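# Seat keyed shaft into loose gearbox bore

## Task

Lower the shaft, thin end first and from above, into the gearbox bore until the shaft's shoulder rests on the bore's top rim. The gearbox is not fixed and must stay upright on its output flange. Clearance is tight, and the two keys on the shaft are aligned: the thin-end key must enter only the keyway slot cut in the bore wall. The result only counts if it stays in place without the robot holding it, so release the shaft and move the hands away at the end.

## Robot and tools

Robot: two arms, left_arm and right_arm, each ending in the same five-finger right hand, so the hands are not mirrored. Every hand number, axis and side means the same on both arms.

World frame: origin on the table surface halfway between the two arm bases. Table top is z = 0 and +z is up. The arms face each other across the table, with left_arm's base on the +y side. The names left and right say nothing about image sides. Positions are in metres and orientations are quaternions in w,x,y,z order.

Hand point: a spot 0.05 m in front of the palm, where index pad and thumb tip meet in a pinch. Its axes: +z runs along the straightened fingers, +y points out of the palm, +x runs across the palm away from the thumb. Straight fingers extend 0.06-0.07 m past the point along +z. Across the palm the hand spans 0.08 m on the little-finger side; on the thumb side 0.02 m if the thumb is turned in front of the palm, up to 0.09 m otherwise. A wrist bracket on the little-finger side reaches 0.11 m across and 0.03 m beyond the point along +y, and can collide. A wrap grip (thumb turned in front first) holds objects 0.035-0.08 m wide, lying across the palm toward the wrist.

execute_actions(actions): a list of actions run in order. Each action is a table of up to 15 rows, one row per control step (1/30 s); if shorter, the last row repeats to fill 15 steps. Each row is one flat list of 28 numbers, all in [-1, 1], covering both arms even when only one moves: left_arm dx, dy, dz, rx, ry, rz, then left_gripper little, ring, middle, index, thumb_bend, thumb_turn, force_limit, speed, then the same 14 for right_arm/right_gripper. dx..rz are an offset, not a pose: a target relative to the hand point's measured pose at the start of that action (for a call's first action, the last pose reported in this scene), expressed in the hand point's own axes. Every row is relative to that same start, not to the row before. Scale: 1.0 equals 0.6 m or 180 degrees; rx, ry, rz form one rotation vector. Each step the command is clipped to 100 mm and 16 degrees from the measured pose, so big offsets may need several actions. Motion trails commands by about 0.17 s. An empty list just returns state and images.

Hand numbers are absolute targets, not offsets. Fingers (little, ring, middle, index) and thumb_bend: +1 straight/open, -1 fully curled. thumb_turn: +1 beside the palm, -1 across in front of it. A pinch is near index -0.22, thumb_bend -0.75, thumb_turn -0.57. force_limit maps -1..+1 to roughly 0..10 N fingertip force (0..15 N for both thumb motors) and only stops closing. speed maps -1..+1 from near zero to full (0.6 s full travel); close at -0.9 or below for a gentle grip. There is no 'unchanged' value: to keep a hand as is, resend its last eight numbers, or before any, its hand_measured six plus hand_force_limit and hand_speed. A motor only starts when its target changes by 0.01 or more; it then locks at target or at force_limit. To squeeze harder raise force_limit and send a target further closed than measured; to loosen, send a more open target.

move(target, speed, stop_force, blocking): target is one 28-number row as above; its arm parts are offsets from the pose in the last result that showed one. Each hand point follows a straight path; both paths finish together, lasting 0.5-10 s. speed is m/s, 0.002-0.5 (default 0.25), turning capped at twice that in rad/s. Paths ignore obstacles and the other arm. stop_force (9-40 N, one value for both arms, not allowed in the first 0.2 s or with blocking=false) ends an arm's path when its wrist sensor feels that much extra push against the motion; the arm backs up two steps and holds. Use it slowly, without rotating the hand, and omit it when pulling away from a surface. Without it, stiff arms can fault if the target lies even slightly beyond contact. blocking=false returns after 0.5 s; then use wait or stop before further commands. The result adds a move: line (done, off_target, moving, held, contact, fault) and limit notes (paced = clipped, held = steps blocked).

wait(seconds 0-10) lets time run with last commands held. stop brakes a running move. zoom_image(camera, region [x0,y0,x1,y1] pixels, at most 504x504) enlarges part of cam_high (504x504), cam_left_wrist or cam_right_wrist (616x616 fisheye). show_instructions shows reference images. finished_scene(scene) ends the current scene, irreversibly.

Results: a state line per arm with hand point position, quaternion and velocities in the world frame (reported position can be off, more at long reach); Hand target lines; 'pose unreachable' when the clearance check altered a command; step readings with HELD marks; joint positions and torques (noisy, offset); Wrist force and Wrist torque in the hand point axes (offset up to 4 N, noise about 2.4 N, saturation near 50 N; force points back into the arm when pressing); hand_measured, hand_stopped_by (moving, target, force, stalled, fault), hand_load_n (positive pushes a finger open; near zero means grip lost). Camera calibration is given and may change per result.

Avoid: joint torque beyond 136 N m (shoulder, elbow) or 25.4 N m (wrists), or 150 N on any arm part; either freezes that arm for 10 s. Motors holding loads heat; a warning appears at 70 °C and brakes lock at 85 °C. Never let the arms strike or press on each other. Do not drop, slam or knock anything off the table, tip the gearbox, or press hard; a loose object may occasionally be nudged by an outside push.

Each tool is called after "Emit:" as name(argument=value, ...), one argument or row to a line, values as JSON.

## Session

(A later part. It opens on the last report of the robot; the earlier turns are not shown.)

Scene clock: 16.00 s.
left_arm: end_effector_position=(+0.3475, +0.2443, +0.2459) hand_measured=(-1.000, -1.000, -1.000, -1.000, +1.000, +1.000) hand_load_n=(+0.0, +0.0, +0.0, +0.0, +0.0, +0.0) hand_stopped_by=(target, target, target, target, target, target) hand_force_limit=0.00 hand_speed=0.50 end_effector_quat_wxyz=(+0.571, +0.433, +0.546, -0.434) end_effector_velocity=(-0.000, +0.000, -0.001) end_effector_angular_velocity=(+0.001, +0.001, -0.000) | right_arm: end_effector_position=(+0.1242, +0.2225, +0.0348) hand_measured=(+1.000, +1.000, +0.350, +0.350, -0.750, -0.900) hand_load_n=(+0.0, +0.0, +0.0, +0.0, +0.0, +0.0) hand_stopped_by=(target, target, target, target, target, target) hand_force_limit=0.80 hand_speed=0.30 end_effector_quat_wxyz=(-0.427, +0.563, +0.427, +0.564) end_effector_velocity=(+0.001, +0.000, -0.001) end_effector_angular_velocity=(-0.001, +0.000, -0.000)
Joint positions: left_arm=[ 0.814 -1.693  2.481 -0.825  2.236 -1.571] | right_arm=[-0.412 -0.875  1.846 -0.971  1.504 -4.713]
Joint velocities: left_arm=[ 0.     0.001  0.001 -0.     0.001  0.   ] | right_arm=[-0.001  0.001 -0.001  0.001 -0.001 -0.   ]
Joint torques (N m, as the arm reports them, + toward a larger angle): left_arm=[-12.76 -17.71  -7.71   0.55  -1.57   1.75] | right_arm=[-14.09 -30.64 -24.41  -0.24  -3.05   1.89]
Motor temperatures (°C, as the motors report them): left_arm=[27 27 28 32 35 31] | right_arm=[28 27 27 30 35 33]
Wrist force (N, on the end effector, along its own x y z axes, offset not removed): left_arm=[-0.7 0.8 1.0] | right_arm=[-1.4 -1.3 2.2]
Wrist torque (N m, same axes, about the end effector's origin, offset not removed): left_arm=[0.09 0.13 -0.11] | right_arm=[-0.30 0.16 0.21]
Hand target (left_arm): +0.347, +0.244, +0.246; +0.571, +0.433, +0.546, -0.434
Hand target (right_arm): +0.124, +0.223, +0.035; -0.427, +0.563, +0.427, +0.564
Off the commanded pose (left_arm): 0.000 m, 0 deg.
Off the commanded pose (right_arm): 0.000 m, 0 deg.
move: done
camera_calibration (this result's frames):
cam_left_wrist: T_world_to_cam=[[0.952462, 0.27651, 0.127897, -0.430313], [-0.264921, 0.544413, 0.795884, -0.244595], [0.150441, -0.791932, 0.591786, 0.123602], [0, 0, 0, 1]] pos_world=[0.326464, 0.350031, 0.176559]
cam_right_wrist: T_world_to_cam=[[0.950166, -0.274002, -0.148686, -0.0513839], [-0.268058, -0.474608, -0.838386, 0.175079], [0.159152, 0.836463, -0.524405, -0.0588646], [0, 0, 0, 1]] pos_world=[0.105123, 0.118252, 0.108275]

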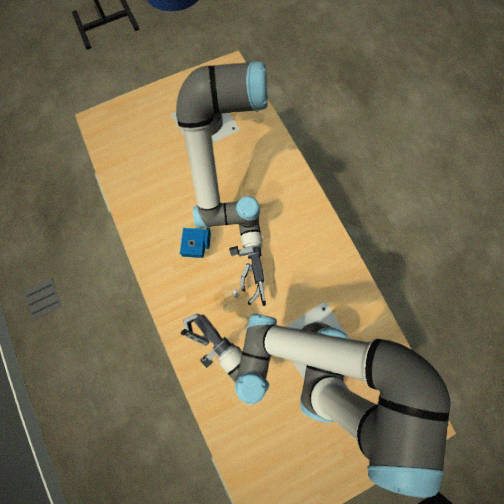

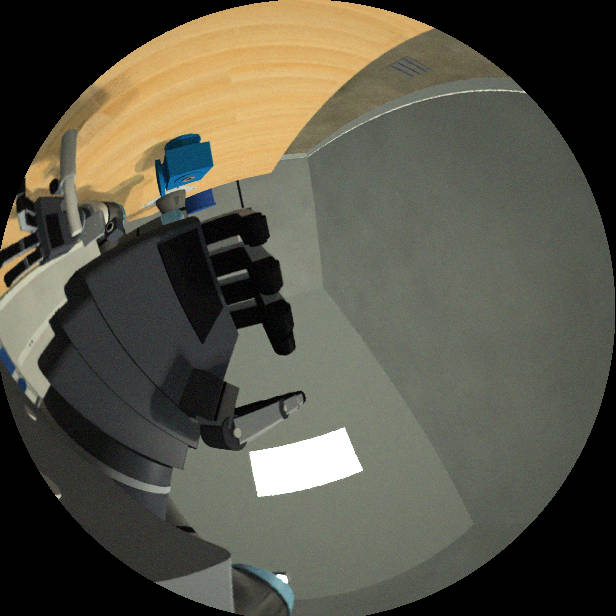

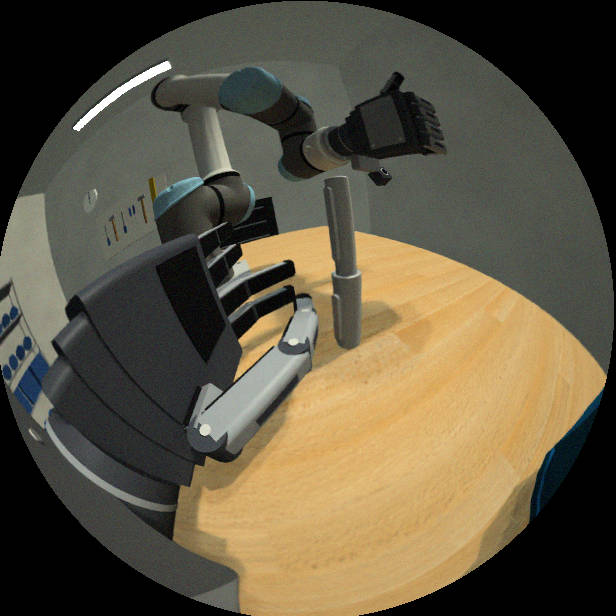

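Emit:
move(
  target=[0,0,0,0,0,0,-1,-1,-1,-1,1,1,0,0.5,-0.003,0.045,0.008,0,0,0,1,1,0.35,0.35,-0.75,-0.9,0.8,0.3],
  speed=0.03,
)

Emit:
zoom_image(
  camera="cam_right_wrist",
  region=[200,130,440,400],
)

Emit:
zoom_image(
  camera="cam_left_wrist",
  region=[0,110,150,270],
)

Scene clock: 17.43 s.
left_arm: end_effector_position=(+0.3475, +0.2443, +0.2459) hand_measured=(-1.000, -1.000, -1.000, -1.000, +1.000, +1.000) hand_load_n=(+0.0, +0.0, +0.0, +0.0, +0.0, +0.0) hand_stopped_by=(target, target, target, target, target, target) hand_force_limit=0.00 hand_speed=0.50 end_effector_quat_wxyz=(+0.571, +0.433, +0.546, -0.434) end_effector_velocity=(-0.000, +0.000, +0.001) end_effector_angular_velocity=(+0.000, -0.002, -0.001) | right_arm: end_effector_position=(+0.1514, +0.2198, +0.0331) hand_measured=(+1.000, +1.000, +0.350, +0.350, -0.750, -0.900) hand_load_n=(+0.0, +0.0, +0.0, +0.0, +0.0, +0.0) hand_stopped_by=(target, target, target, target, target, target) hand_force_limit=0.80 hand_speed=0.30 end_effector_quat_wxyz=(-0.427, +0.563, +0.427, +0.564) end_effector_velocity=(+0.002, +0.000, +0.001) end_effector_angular_velocity=(+0.002, -0.001, +0.000)
Joint positions: left_arm=[ 0.814 -1.693  2.481 -0.825  2.236 -1.571] | right_arm=[-0.465 -0.872  1.846 -0.975  1.451 -4.713]
Joint velocities: left_arm=[ 0.    -0.002 -0.     0.002  0.001  0.002] | right_arm=[-0.003  0.    -0.001 -0.001 -0.004 -0.   ]
Joint torques (N m, as the arm reports them, + toward a larger angle): left_arm=[-12.89 -17.9   -7.7    0.67  -1.64   1.75] | right_arm=[-14.03 -31.61 -24.62  -3.15  -2.98   1.77]
Motor temperatures (°C, as the motors report them): left_arm=[27 27 28 32 35 31] | right_arm=[28 27 27 30 35 33]
Wrist force (N, on the end effector, along its own x y z axes, offset not removed): left_arm=[-7.4 3.7 0.3] | right_arm=[0.9 -0.8 2.4]
Wrist torque (N m, same axes, about the end effector's origin, offset not removed): left_arm=[0.63 1.02 -0.23] | right_arm=[-0.32 0.00 0.26]
Hand target (left_arm): +0.347, +0.244, +0.246; +0.571, +0.433, +0.546, -0.434
Hand target (right_arm): +0.151, +0.220, +0.033; -0.427, +0.563, +0.427, +0.564
Off the commanded pose (left_arm): 0.000 m, 0 deg.
Off the commanded pose (right_arm): 0.000 m, 0 deg.
move: done
camera_calibration (this result's frames):
cam_left_wrist: T_world_to_cam=[[0.952462, 0.27651, 0.127897, -0.430313], [-0.264921, 0.544413, 0.795884, -0.244595], [0.150441, -0.791932, 0.591786, 0.123602], [0, 0, 0, 1]] pos_world=[0.326464, 0.350031, 0.176559]
cam_right_wrist: T_world_to_cam=[[0.950151, -0.274022, -0.148747, -0.0782047], [-0.268123, -0.474607, -0.838367, 0.179631], [0.159135, 0.836457, -0.524419, -0.061855], [0, 0, 0, 1]] pos_world=[0.132313, 0.115563, 0.106526]

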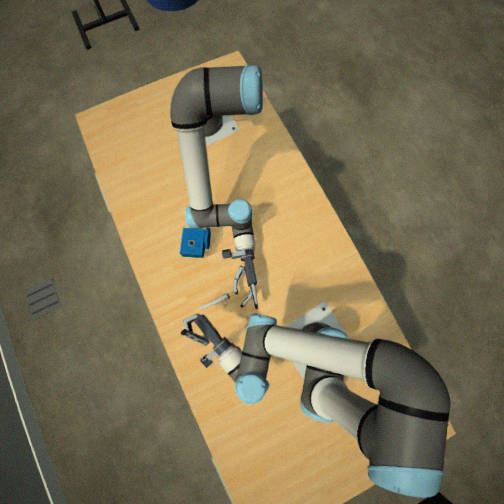

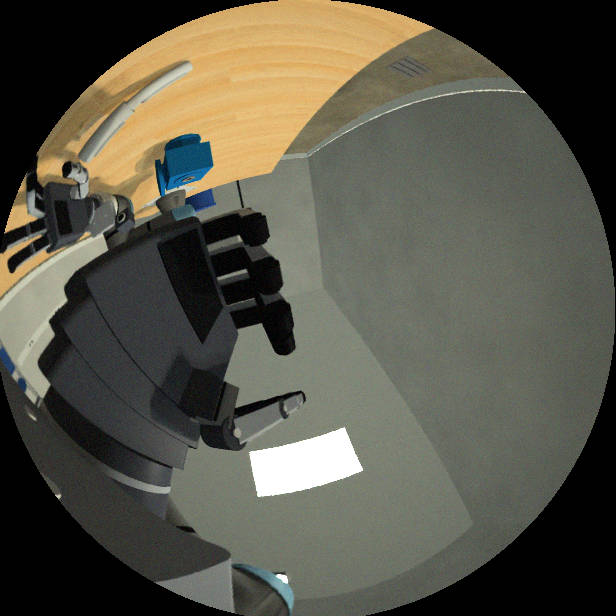

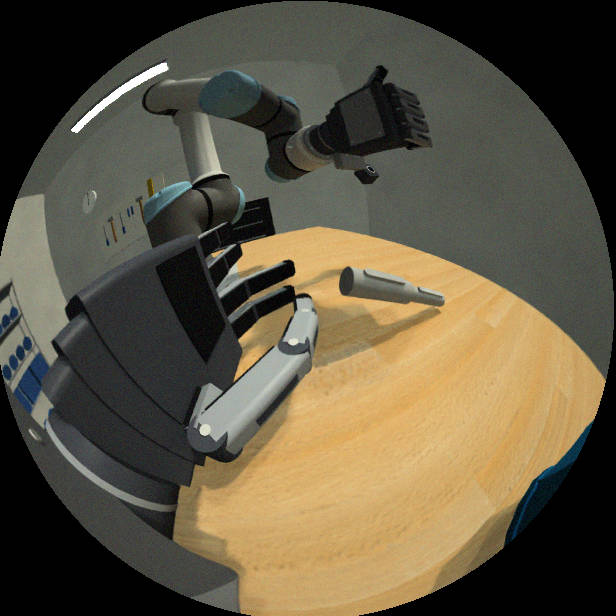

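Region (200, 130, 440, 400) of cam_right_wrist's 616x616 image, scaled by 1.867, with more detail than that image has.

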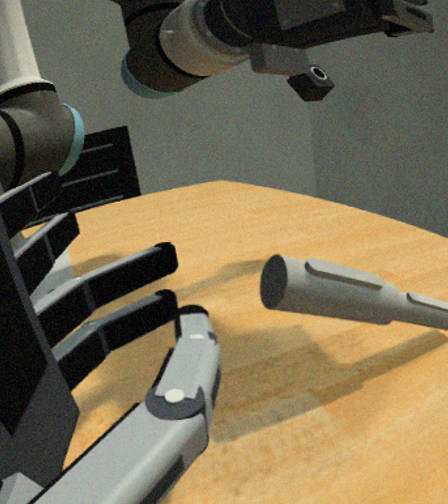

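Region (0, 110, 150, 270) of cam_left_wrist's 616x616 image, scaled by 3.150, with more detail than that image has; it fills the left 472 columns of this view, and the rest is white.

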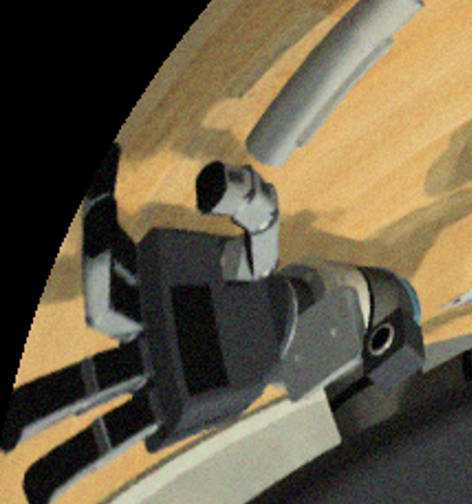

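Emit:
move(
  target=[-0.1,0,-0.25,0,0,0,-1,-1,-1,-1,1,1,0,0.5,0.2,0,-0.03,0,0,0.5,1,1,0.35,0.35,-0.75,-0.9,0.8,0.3],
  speed=0.3,
)

Emit:
zoom_image(
  camera="cam_high",
  region=[170,260,270,340],
)

Scene clock: 20.87 s.
left_arm: end_effector_position=(+0.3085, +0.3905, +0.3015) hand_measured=(-1.000, -1.000, -1.000, -1.000, +1.000, +1.000) hand_load_n=(+0.0, +0.0, +0.0, +0.0, +0.0, +0.0) hand_stopped_by=(target, target, target, target, target, target) hand_force_limit=0.00 hand_speed=0.50 end_effector_quat_wxyz=(+0.571, +0.434, +0.546, -0.433) end_effector_velocity=(-0.000, +0.001, -0.000) end_effector_angular_velocity=(+0.001, +0.000, +0.001) | right_arm: end_effector_position=(+0.1462, +0.2023, +0.1533) hand_measured=(+1.000, +1.000, +0.350, +0.350, -0.750, -0.900) hand_load_n=(+0.0, +0.0, +0.0, +0.0, +0.0, +0.0) hand_stopped_by=(target, target, target, target, target, target) hand_force_limit=0.80 hand_speed=0.30 end_effector_quat_wxyz=(+0.701, -0.700, +0.096, -0.097) end_effector_velocity=(-0.000, +0.000, +0.001) end_effector_angular_velocity=(+0.002, +0.008, +0.002)
Joint positions: left_arm=[ 1.375 -1.883  2.433 -0.632  2.797 -1.625] | right_arm=[-0.657 -1.181  1.848 -0.667  1.259 -3.142]
Joint velocities: left_arm=[ 0.005  0.001 -0.     0.     0.004  0.001] | right_arm=[-0.001 -0.001 -0.001  0.001 -0.004  0.008]
Joint torques (N m, as the arm reports them, + toward a larger angle): left_arm=[ 13.94   1.17 -27.07  -1.09   1.46  -1.19] | right_arm=[-14.23 -38.55 -22.67  -0.26  -2.99   1.73]
Motor temperatures (°C, as the motors report them): left_arm=[27 27 28 32 35 31] | right_arm=[28 27 27 30 35 33]
Wrist force (N, on the end effector, along its own x y z axes, offset not removed): left_arm=[-1.1 -2.4 0.3] | right_arm=[-1.6 1.5 3.4]
Wrist torque (N m, same axes, about the end effector's origin, offset not removed): left_arm=[-0.30 0.01 -0.11] | right_arm=[-0.10 0.22 0.09]
Hand target (left_arm): +0.309, +0.391, +0.302; +0.571, +0.434, +0.546, -0.433
Hand target (right_arm): +0.146, +0.202, +0.153; +0.701, -0.700, +0.096, -0.096
Off the commanded pose (left_arm): 0.000 m, 0 deg.
Off the commanded pose (right_arm): 0.000 m, 0 deg.
move: done
camera_calibration (this result's frames):
cam_left_wrist: T_world_to_cam=[[0.952402, 0.2764, 0.128584, -0.440938], [-0.265241, 0.543439, 0.796443, -0.378521], [0.150259, -0.792639, 0.590885, 0.212991], [0, 0, 0, 1]] pos_world=[0.287547, 0.496403, 0.232315]
cam_right_wrist: T_world_to_cam=[[-0.144601, 0.0335891, -0.98892, 0.166374], [-0.950106, -0.283873, 0.129284, 0.183529], [-0.276385, 0.958273, 0.0729615, -0.0358834], [0, 0, 0, 1]] pos_world=[0.188513, 0.0808967, 0.143421]

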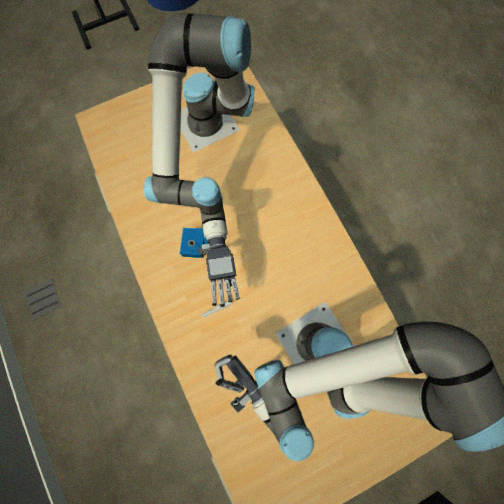

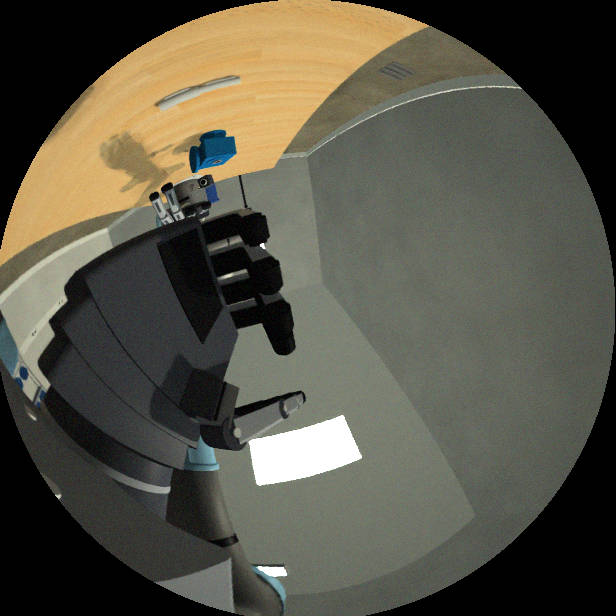

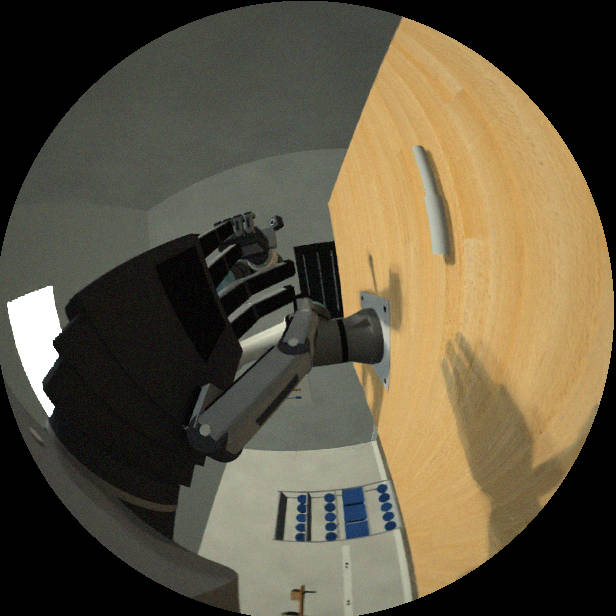

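Region (170, 260, 270, 340) of cam_high's 504x504 image, scaled by 5.040, with more detail than that image has; it fills the top 403 rows of this view, and the rest is white.

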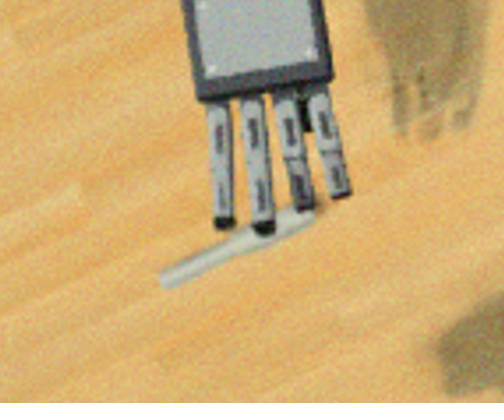

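Emit:
move(
  target=[0,0,0,0,0,0,-1,-1,-1,-1,1,1,0,0.5,0.145,0.15,0.0375,-0.166,-0.076,-0.02,1,1,1,0.35,1,1,0.8,0.5],
  speed=0.2,
)

Emit:
zoom_image(
  camera="cam_right_wrist",
  region=[200,130,440,400],
)

Emit:
zoom_image(
  camera="cam_left_wrist",
  region=[130,50,290,180],
)

Scene clock: 23.67 s.
left_arm: end_effector_position=(+0.3085, +0.3905, +0.3015) hand_measured=(-1.000, -1.000, -1.000, -1.000, +1.000, +1.000) hand_load_n=(+0.0, +0.0, +0.0, +0.0, +0.0, +0.0) hand_stopped_by=(target, target, target, target, target, target) hand_force_limit=0.00 hand_speed=0.50 end_effector_quat_wxyz=(+0.571, +0.434, +0.546, -0.433) end_effector_velocity=(-0.000, -0.000, -0.001) end_effector_angular_velocity=(+0.000, +0.005, -0.000) | right_arm: end_effector_position=(+0.2361, +0.2004, +0.0638) hand_measured=(+1.000, +1.000, +1.000, +0.350, +1.000, +1.000) hand_load_n=(+0.0, +0.0, +0.0, +0.0, +0.0, +0.0) hand_stopped_by=(target, target, target, target, target, target) hand_force_limit=0.80 hand_speed=0.50 end_effector_quat_wxyz=(+0.500, -0.866, +0.013, -0.007) end_effector_velocity=(+0.001, +0.001, -0.001) end_effector_angular_velocity=(-0.007, +0.001, +0.004)
Joint positions: left_arm=[ 1.375 -1.883  2.433 -0.632  2.797 -1.625] | right_arm=[-0.815 -0.82   1.221  0.25   0.968 -3.549]
Joint velocities: left_arm=[-0.     0.     0.001  0.003  0.    -0.001] | right_arm=[-0.     0.008 -0.016  0.018 -0.001 -0.008]
Joint torques (N m, as the arm reports them, + toward a larger angle): left_arm=[-12.72 -12.29 -10.22   1.26  -1.91   2.02] | right_arm=[-14.25 -38.34 -29.83   1.97  -3.42  -1.62]
Motor temperatures (°C, as the motors report them): left_arm=[27 27 28 32 35 31] | right_arm=[28 27 27 30 35 33]
Wrist force (N, on the end effector, along its own x y z axes, offset not removed): left_arm=[-2.4 1.8 3.2] | right_arm=[0.2 1.4 3.8]
Wrist torque (N m, same axes, about the end effector's origin, offset not removed): left_arm=[0.09 0.14 0.03] | right_arm=[-0.11 -0.14 0.34]
Hand target (left_arm): +0.309, +0.391, +0.302; +0.571, +0.434, +0.546, -0.433
Hand target (right_arm): +0.236, +0.200, +0.064; -0.500, +0.866, -0.013, +0.007
Off the commanded pose (left_arm): 0.000 m, 0 deg.
Off the commanded pose (right_arm): 0.000 m, 0 deg.
move: done
camera_calibration (this result's frames):
cam_left_wrist: T_world_to_cam=[[0.952402, 0.2764, 0.128584, -0.440938], [-0.265241, 0.543439, 0.796443, -0.378521], [0.150259, -0.792639, 0.590885, 0.212991], [0, 0, 0, 1]] pos_world=[0.287547, 0.496403, 0.232315]
cam_right_wrist: T_world_to_cam=[[-0.16463, -0.49535, -0.852951, 0.192967], [-0.849501, -0.36824, 0.377819, 0.257278], [-0.501243, 0.786783, -0.360177, 0.112449], [0, 0, 0, 1]] pos_world=[0.30669, 0.101853, 0.107888]

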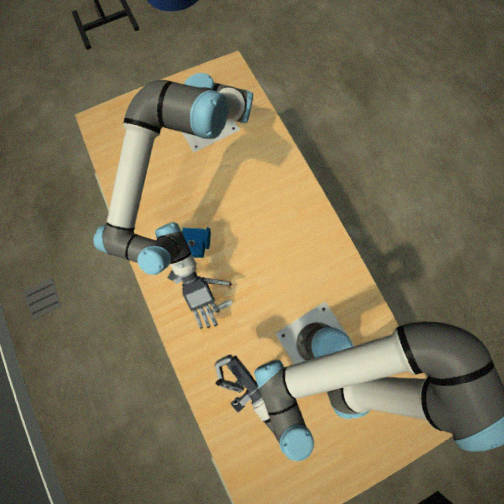

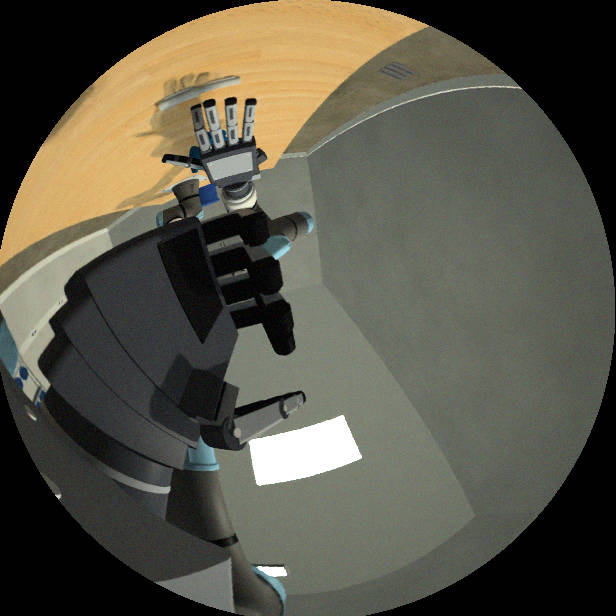

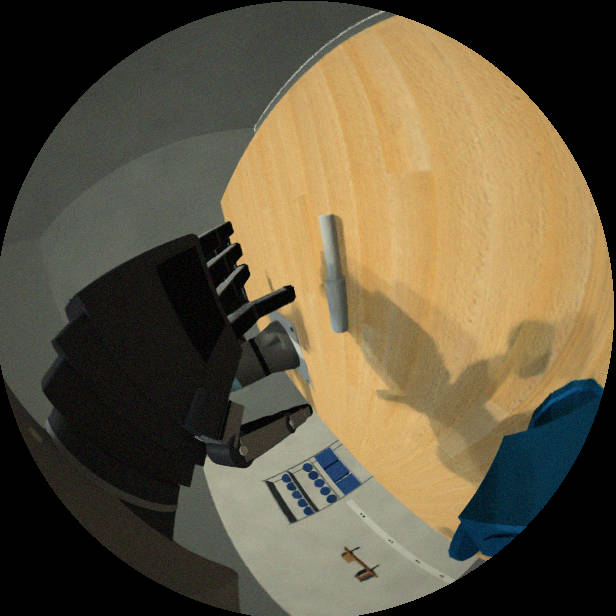

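Region (200, 130, 440, 400) of cam_right_wrist's 616x616 image, scaled by 1.867, with more detail than that image has.

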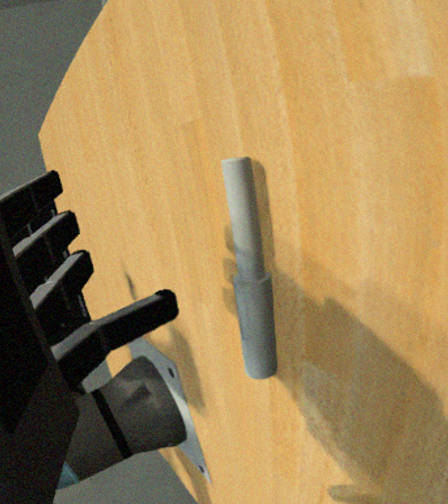

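Region (130, 50, 290, 180) of cam_left_wrist's 616x616 image, scaled by 3.150, with more detail than that image has; it fills the top 410 rows of this view, and the rest is white.

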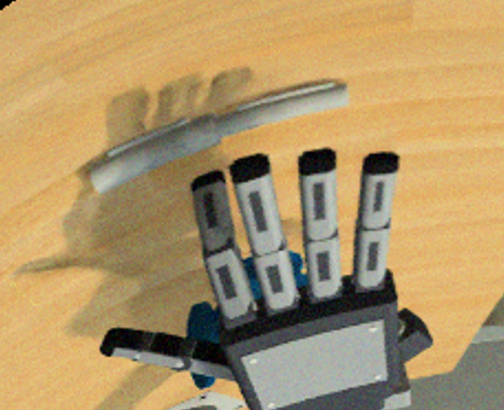

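Emit:
move(
  target=[0,0,0,0,0,0,-1,-1,-1,-1,1,1,0,0.5,0,0.033,-0.0233,0,0,0,1,1,1,0.35,1,1,0.8,0.5],
  speed=0.06,
)

Emit:
move(
  target=[0,0,0,0,0,0,-1,-1,-1,-1,1,1,0,0.5,0,0.0144,0.0083,0,0,0,1,1,1,0.35,1,1,0.8,0.5],
  speed=0.01,
  stop_force=9,
)

Emit:
zoom_image(
  camera="cam_right_wrist",
  region=[200,130,440,400],
)

Emit:
zoom_image(
  camera="cam_left_wrist",
  region=[130,50,290,180],
)

Scene clock: 24.77 s.
left_arm: end_effector_position=(+0.3085, +0.3905, +0.3015) hand_measured=(-1.000, -1.000, -1.000, -1.000, +1.000, +1.000) hand_load_n=(+0.0, +0.0, +0.0, +0.0, +0.0, +0.0) hand_stopped_by=(target, target, target, target, target, target) hand_force_limit=0.00 hand_speed=0.50 end_effector_quat_wxyz=(+0.571, +0.434, +0.546, -0.433) end_effector_velocity=(-0.000, +0.000, +0.001) end_effector_angular_velocity=(+0.000, -0.002, +0.000) | right_arm: end_effector_position=(+0.2355, +0.1785, +0.0536) hand_measured=(+1.000, +1.000, +1.000, +0.350, +1.000, +1.000) hand_load_n=(+0.0, +0.0, +0.0, +0.0, +0.0, +0.0) hand_stopped_by=(target, target, target, target, target, target) hand_force_limit=0.80 hand_speed=0.50 end_effector_quat_wxyz=(+0.500, -0.866, +0.013, -0.007) end_effector_velocity=(-0.001, -0.001, -0.001) end_effector_angular_velocity=(+0.000, +0.000, +0.001)
Joint positions: left_arm=[ 1.375 -1.883  2.433 -0.632  2.797 -1.625] | right_arm=[-0.84  -0.851  1.308  0.206  0.948 -3.568]
Joint velocities: left_arm=[-0.    -0.002 -0.     0.001 -0.     0.001] | right_arm=[-0.001 -0.002  0.005 -0.003 -0.002 -0.001]
Joint torques (N m, as the arm reports them, + toward a larger angle): left_arm=[-12.03 -11.75  -9.79   1.27  -1.63   2.06] | right_arm=[-13.9  -51.13  -7.86  -0.98  -3.71  -1.57]
Motor temperatures (°C, as the motors report them): left_arm=[27 27 28 32 35 31] | right_arm=[28 27 27 30 35 33]
Wrist force (N, on the end effector, along its own x y z axes, offset not removed): left_arm=[-4.0 0.1 0.9] | right_arm=[-0.6 -2.6 5.1]
Wrist torque (N m, same axes, about the end effector's origin, offset not removed): left_arm=[-0.03 0.32 -0.16] | right_arm=[-0.72 0.15 0.08]
Hand target (left_arm): +0.309, +0.391, +0.302; +0.571, +0.434, +0.546, -0.433
Hand target (right_arm): +0.235, +0.178, +0.054; -0.500, +0.866, -0.013, +0.007
Off the commanded pose (left_arm): 0.000 m, 0 deg.
Off the commanded pose (right_arm): 0.000 m, 0 deg.
move: done
camera_calibration (this result's frames):
cam_left_wrist: T_world_to_cam=[[0.952402, 0.2764, 0.128584, -0.440938], [-0.265241, 0.543439, 0.796443, -0.378521], [0.150259, -0.792639, 0.590885, 0.212991], [0, 0, 0, 1]] pos_world=[0.287547, 0.496403, 0.232315]
cam_right_wrist: T_world_to_cam=[[-0.164642, -0.495352, -0.852947, 0.17337], [-0.84949, -0.368249, 0.377836, 0.252506], [-0.501259, 0.786777, -0.360167, 0.125709], [0, 0, 0, 1]] pos_world=[0.306058, 0.079959, 0.0977459]

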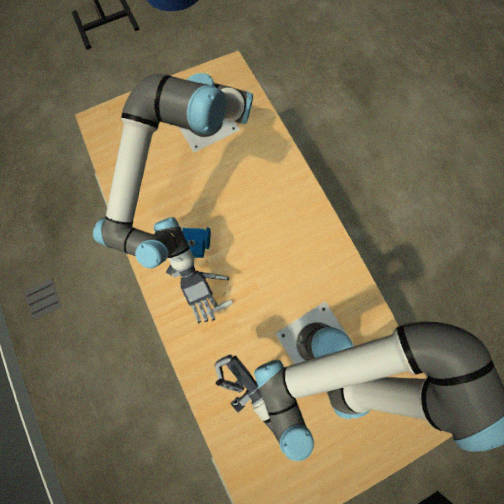

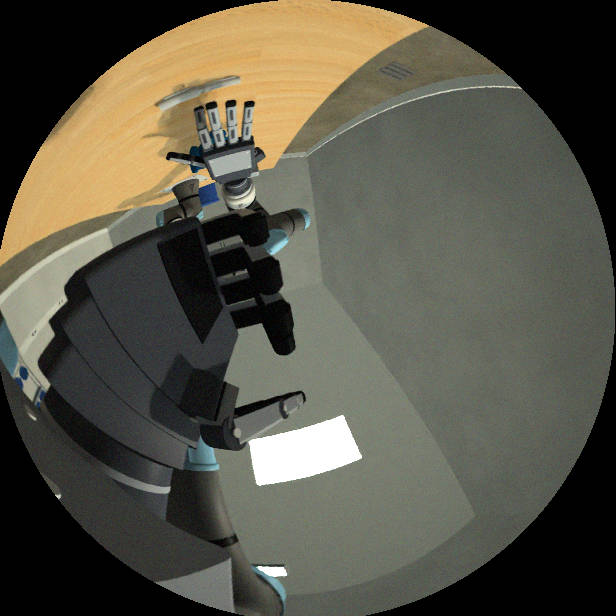

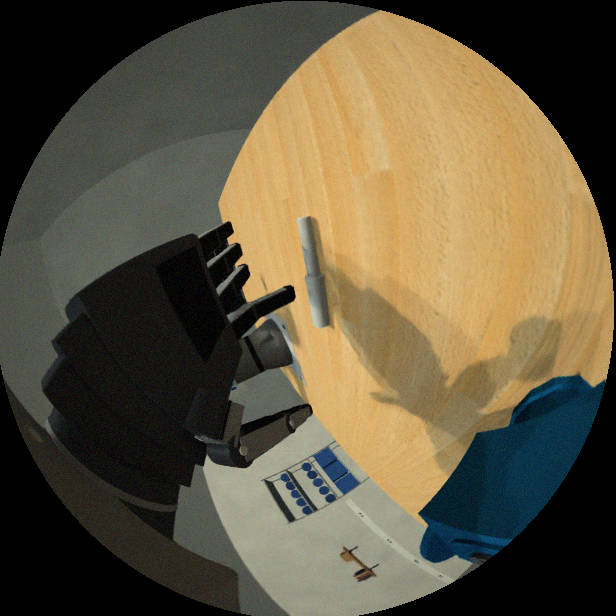

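Scene clock: 26.00 s.
left_arm: end_effector_position=(+0.3085, +0.3905, +0.3015) hand_measured=(-1.000, -1.000, -1.000, -1.000, +1.000, +1.000) hand_load_n=(+0.0, +0.0, +0.0, +0.0, +0.0, +0.0) hand_stopped_by=(target, target, target, target, target, target) hand_force_limit=0.00 hand_speed=0.50 end_effector_quat_wxyz=(+0.571, +0.434, +0.546, -0.433) end_effector_velocity=(+0.000, +0.000, +0.000) end_effector_angular_velocity=(-0.000, +0.001, +0.001) | right_arm: end_effector_position=(+0.2355, +0.1785, +0.0437) hand_measured=(+1.000, +1.000, +1.000, +0.350, +1.000, +1.000) hand_load_n=(+0.0, +0.0, +0.0, +0.0, +0.0, +0.0) hand_stopped_by=(target, target, target, target, target, target) hand_force_limit=0.80 hand_speed=0.50 end_effector_quat_wxyz=(+0.500, -0.866, +0.013, -0.007) end_effector_velocity=(-0.000, +0.000, -0.001) end_effector_angular_velocity=(+0.001, +0.001, +0.001)
Joint positions: left_arm=[ 1.375 -1.883  2.433 -0.632  2.797 -1.625] | right_arm=[-0.84  -0.84   1.316  0.186  0.948 -3.568]
Joint velocities: left_arm=[ 0.001 -0.001 -0.     0.001  0.    -0.001] | right_arm=[-0.     0.002  0.001 -0.003 -0.002  0.   ]
Joint torques (N m, as the arm reports them, + toward a larger angle): left_arm=[-11.8  -11.68 -10.16   1.22  -1.75   2.07] | right_arm=[ -8.12 -35.93  -8.13  -0.84  -1.03  -1.45]
Motor temperatures (°C, as the motors report them): left_arm=[27 27 28 32 35 31] | right_arm=[28 27 27 30 35 33]
Wrist force (N, on the end effector, along its own x y z axes, offset not removed): left_arm=[-3.8 -2.2 -1.1] | right_arm=[-1.1 -3.3 2.5]
Wrist torque (N m, same axes, about the end effector's origin, offset not removed): left_arm=[-0.19 0.60 -0.20] | right_arm=[-0.75 0.20 0.00]
Hand target (left_arm): +0.309, +0.391, +0.302; +0.571, +0.434, +0.546, -0.433
Hand target (right_arm): +0.236, +0.178, +0.044; -0.500, +0.866, -0.013, +0.007
Off the commanded pose (left_arm): 0.000 m, 0 deg.
Off the commanded pose (right_arm): 0.000 m, 0 deg.
move: done
camera_calibration (this result's frames):
cam_left_wrist: T_world_to_cam=[[0.952402, 0.2764, 0.128584, -0.440938], [-0.265241, 0.543439, 0.796443, -0.378521], [0.150259, -0.792639, 0.590885, 0.212991], [0, 0, 0, 1]] pos_world=[0.287547, 0.496403, 0.232315]
cam_right_wrist: T_world_to_cam=[[-0.164646, -0.495352, -0.852946, 0.164948], [-0.849488, -0.368248, 0.377841, 0.256263], [-0.50126, 0.786778, -0.360165, 0.122165], [0, 0, 0, 1]] pos_world=[0.306087, 0.0799594, 0.0878651]

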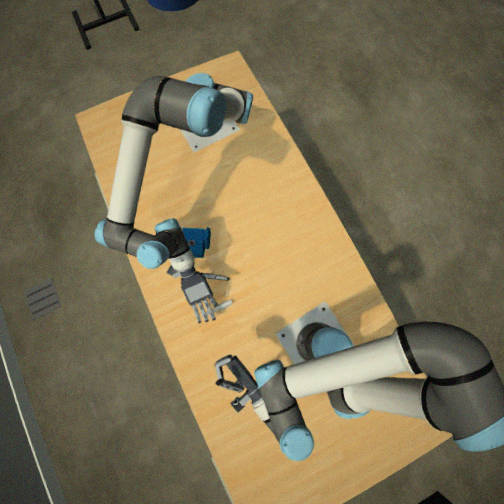

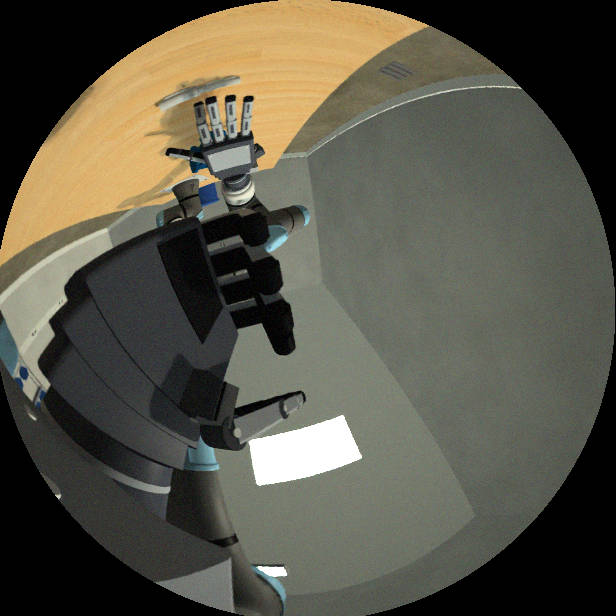

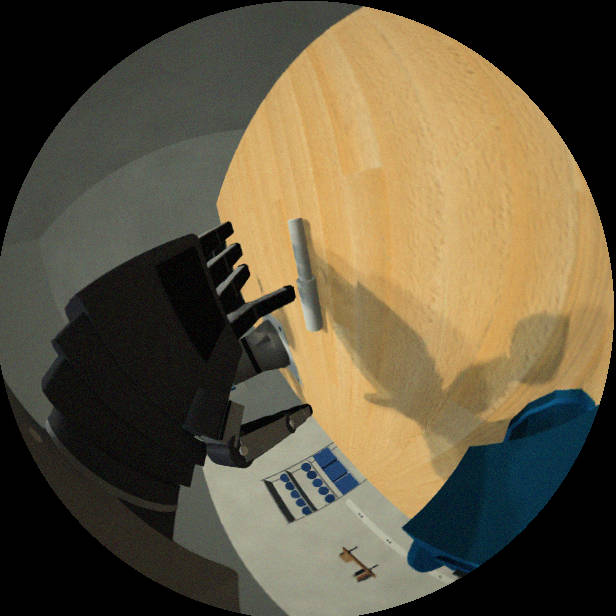

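Region (200, 130, 440, 400) of cam_right_wrist's 616x616 image, scaled by 1.867, with more detail than that image has.

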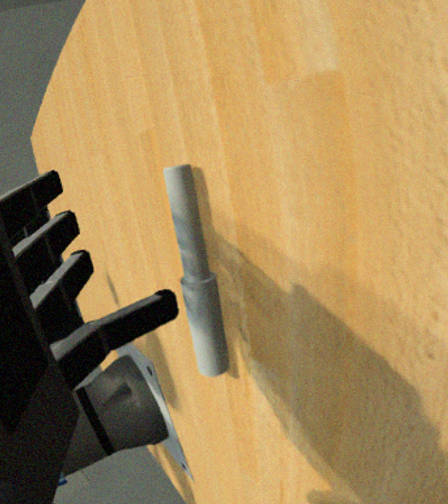

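Region (130, 50, 290, 180) of cam_left_wrist's 616x616 image, scaled by 3.150, with more detail than that image has; it fills the top 410 rows of this view, and the rest is white.

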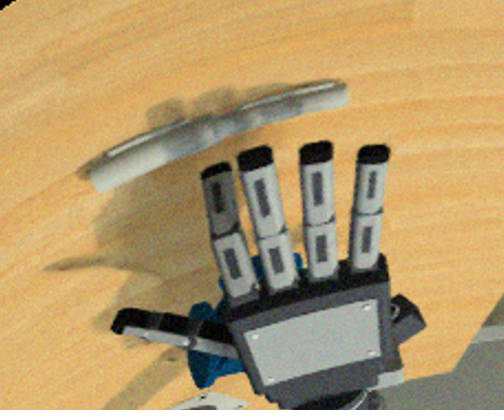

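Emit:
move(
  target=[0,0,0,0,0,0,-1,-1,-1,-1,1,1,0,0.5,0,-0.015,0.026,0,0,0,1,1,1,0.35,1,1,0.8,0.5],
  speed=0.04,
)

Emit:
move(
  target=[0,0,0,0,0,0,-1,-1,-1,-1,1,1,0,0.5,0,0.0144,0.0083,0,0,0,1,1,1,0.35,1,1,0.8,0.5],
  speed=0.01,
  stop_force=9,
)

Emit:
zoom_image(
  camera="cam_right_wrist",
  region=[200,130,440,400],
)

Emit:
zoom_image(
  camera="cam_left_wrist",
  region=[130,50,290,180],
)

Scene clock: 27.07 s.
left_arm: end_effector_position=(+0.3085, +0.3905, +0.3015) hand_measured=(-1.000, -1.000, -1.000, -1.000, +1.000, +1.000) hand_load_n=(+0.0, +0.0, +0.0, +0.0, +0.0, +0.0) hand_stopped_by=(target, target, target, target, target, target) hand_force_limit=0.00 hand_speed=0.50 end_effector_quat_wxyz=(+0.571, +0.434, +0.546, -0.433) end_effector_velocity=(-0.000, +0.000, -0.001) end_effector_angular_velocity=(+0.000, +0.003, +0.000) | right_arm: end_effector_position=(+0.2360, +0.1964, +0.0437) hand_measured=(+1.000, +1.000, +1.000, +0.350, +1.000, +1.000) hand_load_n=(+0.0, +0.0, +0.0, +0.0, +0.0, +0.0) hand_stopped_by=(target, target, target, target, target, target) hand_force_limit=0.80 hand_speed=0.50 end_effector_quat_wxyz=(+0.500, -0.866, +0.013, -0.007) end_effector_velocity=(+0.001, +0.002, +0.000) end_effector_angular_velocity=(+0.001, -0.002, -0.001)
Joint positions: left_arm=[ 1.375 -1.883  2.433 -0.632  2.797 -1.625] | right_arm=[-0.82  -0.807  1.254  0.206  0.965 -3.552]
Joint velocities: left_arm=[ 0.     0.     0.002  0.001  0.    -0.   ] | right_arm=[ 0.001  0.002 -0.005  0.     0.002  0.001]
Joint torques (N m, as the arm reports them, + toward a larger angle): left_arm=[-12.54 -11.97  -9.89   1.03  -1.84   2.02] | right_arm=[ 12.76 -37.53 -30.36   1.93   2.34   1.94]
Motor temperatures (°C, as the motors report them): left_arm=[27 27 28 32 35 31] | right_arm=[28 27 27 30 35 33]
Wrist force (N, on the end effector, along its own x y z axes, offset not removed): left_arm=[-1.7 4.4 1.9] | right_arm=[0.8 -0.8 1.6]
Wrist torque (N m, same axes, about the end effector's origin, offset not removed): left_arm=[0.59 0.11 0.16] | right_arm=[-0.42 -0.04 0.10]
Hand target (left_arm): +0.309, +0.391, +0.302; +0.571, +0.434, +0.546, -0.433
Hand target (right_arm): +0.236, +0.196, +0.044; -0.500, +0.866, -0.013, +0.007
Off the commanded pose (left_arm): 0.000 m, 0 deg.
Off the commanded pose (right_arm): 0.000 m, 0 deg.
move: done
camera_calibration (this result's frames):
cam_left_wrist: T_world_to_cam=[[0.952402, 0.2764, 0.128584, -0.440938], [-0.265241, 0.543439, 0.796443, -0.378521], [0.150259, -0.792639, 0.590885, 0.212991], [0, 0, 0, 1]] pos_world=[0.287547, 0.496403, 0.232315]
cam_right_wrist: T_world_to_cam=[[-0.164636, -0.495347, -0.852952, 0.1739], [-0.849501, -0.368238, 0.377822, 0.263303], [-0.501242, 0.786786, -0.360172, 0.108351], [0, 0, 0, 1]] pos_world=[0.306616, 0.0978499, 0.0878716]

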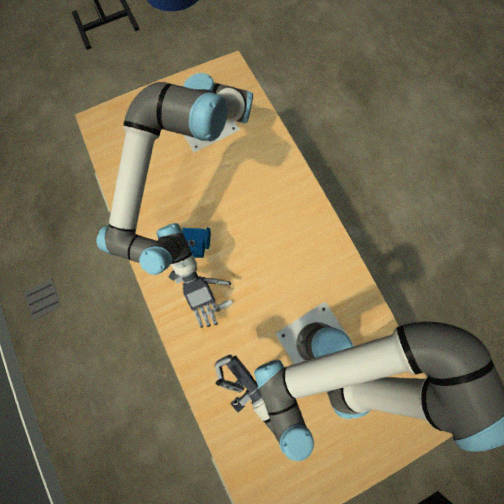

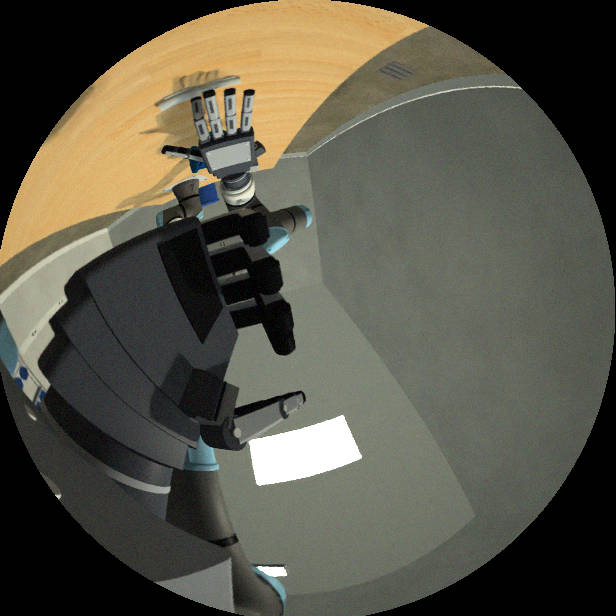

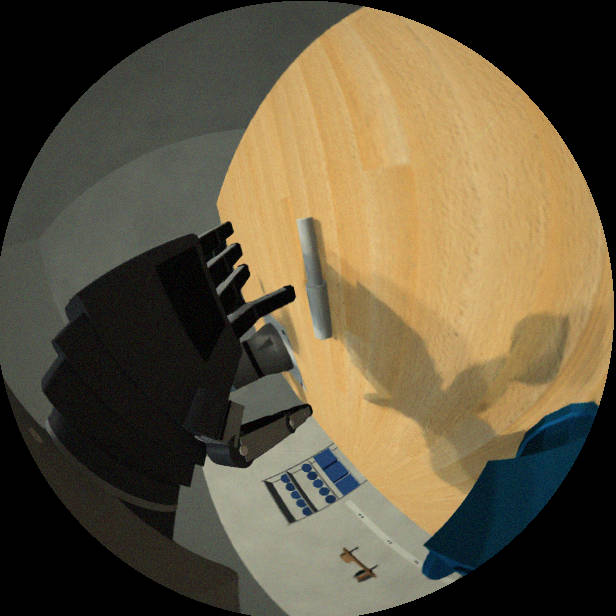

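Scene clock: 28.30 s.
left_arm: end_effector_position=(+0.3085, +0.3905, +0.3015) hand_measured=(-1.000, -1.000, -1.000, -1.000, +1.000, +1.000) hand_load_n=(+0.0, +0.0, +0.0, +0.0, +0.0, +0.0) hand_stopped_by=(target, target, target, target, target, target) hand_force_limit=0.00 hand_speed=0.50 end_effector_quat_wxyz=(+0.571, +0.434, +0.546, -0.433) end_effector_velocity=(-0.000, -0.000, +0.001) end_effector_angular_velocity=(+0.000, -0.001, -0.001) | right_arm: end_effector_position=(+0.2360, +0.1964, +0.0339) hand_measured=(+1.000, +1.000, +1.000, +0.350, +1.000, +1.000) hand_load_n=(+0.0, +0.0, +0.0, +0.0, +0.0, +0.0) hand_stopped_by=(target, target, target, target, target, target) hand_force_limit=0.80 hand_speed=0.50 end_effector_quat_wxyz=(+0.500, -0.866, +0.013, -0.007) end_effector_velocity=(-0.001, +0.000, -0.002) end_effector_angular_velocity=(+0.000, +0.001, +0.001)
Joint positions: left_arm=[ 1.375 -1.883  2.433 -0.632  2.797 -1.625] | right_arm=[-0.82  -0.796  1.262  0.187  0.965 -3.552]
Joint velocities: left_arm=[ 0.    -0.001 -0.001  0.002  0.001  0.001] | right_arm=[ 0.     0.002  0.002 -0.003 -0.001  0.   ]
Joint torques (N m, as the arm reports them, + toward a larger angle): left_arm=[-12.17 -12.18 -10.2    1.28  -1.71   1.97] | right_arm=[ -1.23 -39.18  -9.8   -0.92  -2.3   -1.64]
Motor temperatures (°C, as the motors report them): left_arm=[27 27 28 32 35 31] | right_arm=[28 27 27 30 35 33]
Wrist force (N, on the end effector, along its own x y z axes, offset not removed): left_arm=[-2.0 -1.0 1.1] | right_arm=[-0.3 -0.4 -0.9]
Wrist torque (N m, same axes, about the end effector's origin, offset not removed): left_arm=[-0.20 0.14 -0.09] | right_arm=[-0.22 0.18 0.17]
Hand target (left_arm): +0.309, +0.391, +0.302; +0.571, +0.434, +0.546, -0.433
Hand target (right_arm): +0.236, +0.196, +0.034; -0.500, +0.866, -0.013, +0.007
Off the commanded pose (left_arm): 0.000 m, 0 deg.
Off the commanded pose (right_arm): 0.000 m, 0 deg.
move: done
camera_calibration (this result's frames):
cam_left_wrist: T_world_to_cam=[[0.952402, 0.2764, 0.128584, -0.440938], [-0.265241, 0.543439, 0.796443, -0.378521], [0.150259, -0.792639, 0.590885, 0.212991], [0, 0, 0, 1]] pos_world=[0.287547, 0.496403, 0.232315]
cam_right_wrist: T_world_to_cam=[[-0.164602, -0.495375, -0.852942, 0.165472], [-0.849499, -0.368251, 0.377812, 0.267037], [-0.501255, 0.786762, -0.360206, 0.104777], [0, 0, 0, 1]] pos_world=[0.306604, 0.0978727, 0.0779897]

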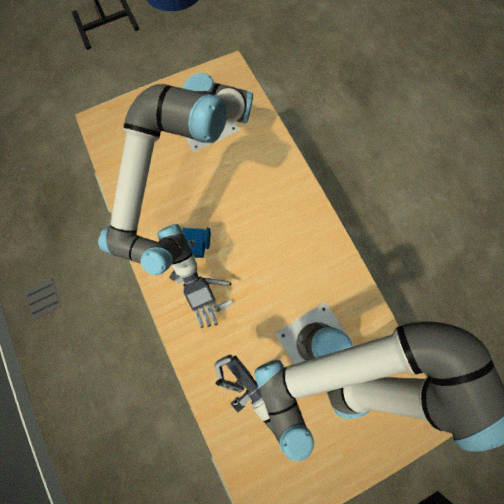

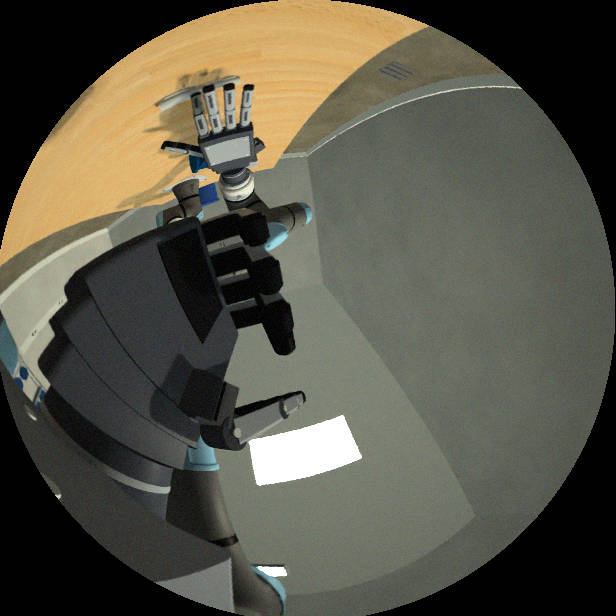

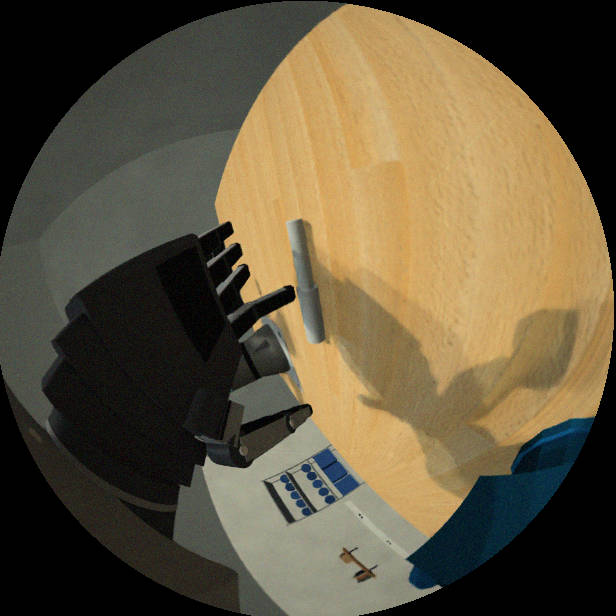

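Region (200, 130, 440, 400) of cam_right_wrist's 616x616 image, scaled by 1.867, with more detail than that image has.

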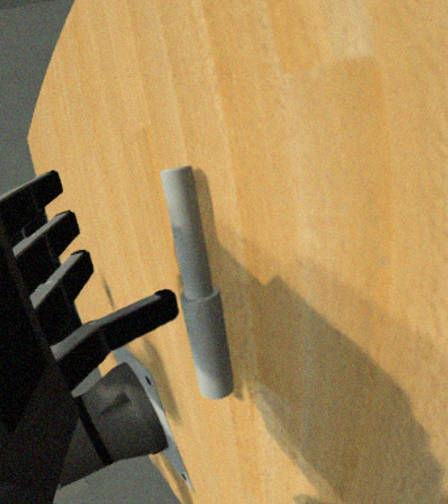

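Region (130, 50, 290, 180) of cam_left_wrist's 616x616 image, scaled by 3.150, with more detail than that image has; it fills the top 410 rows of this view, and the rest is white.

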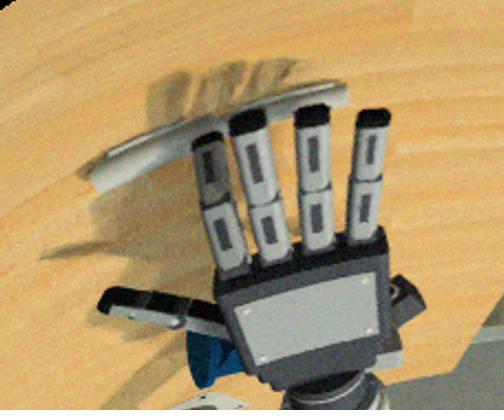

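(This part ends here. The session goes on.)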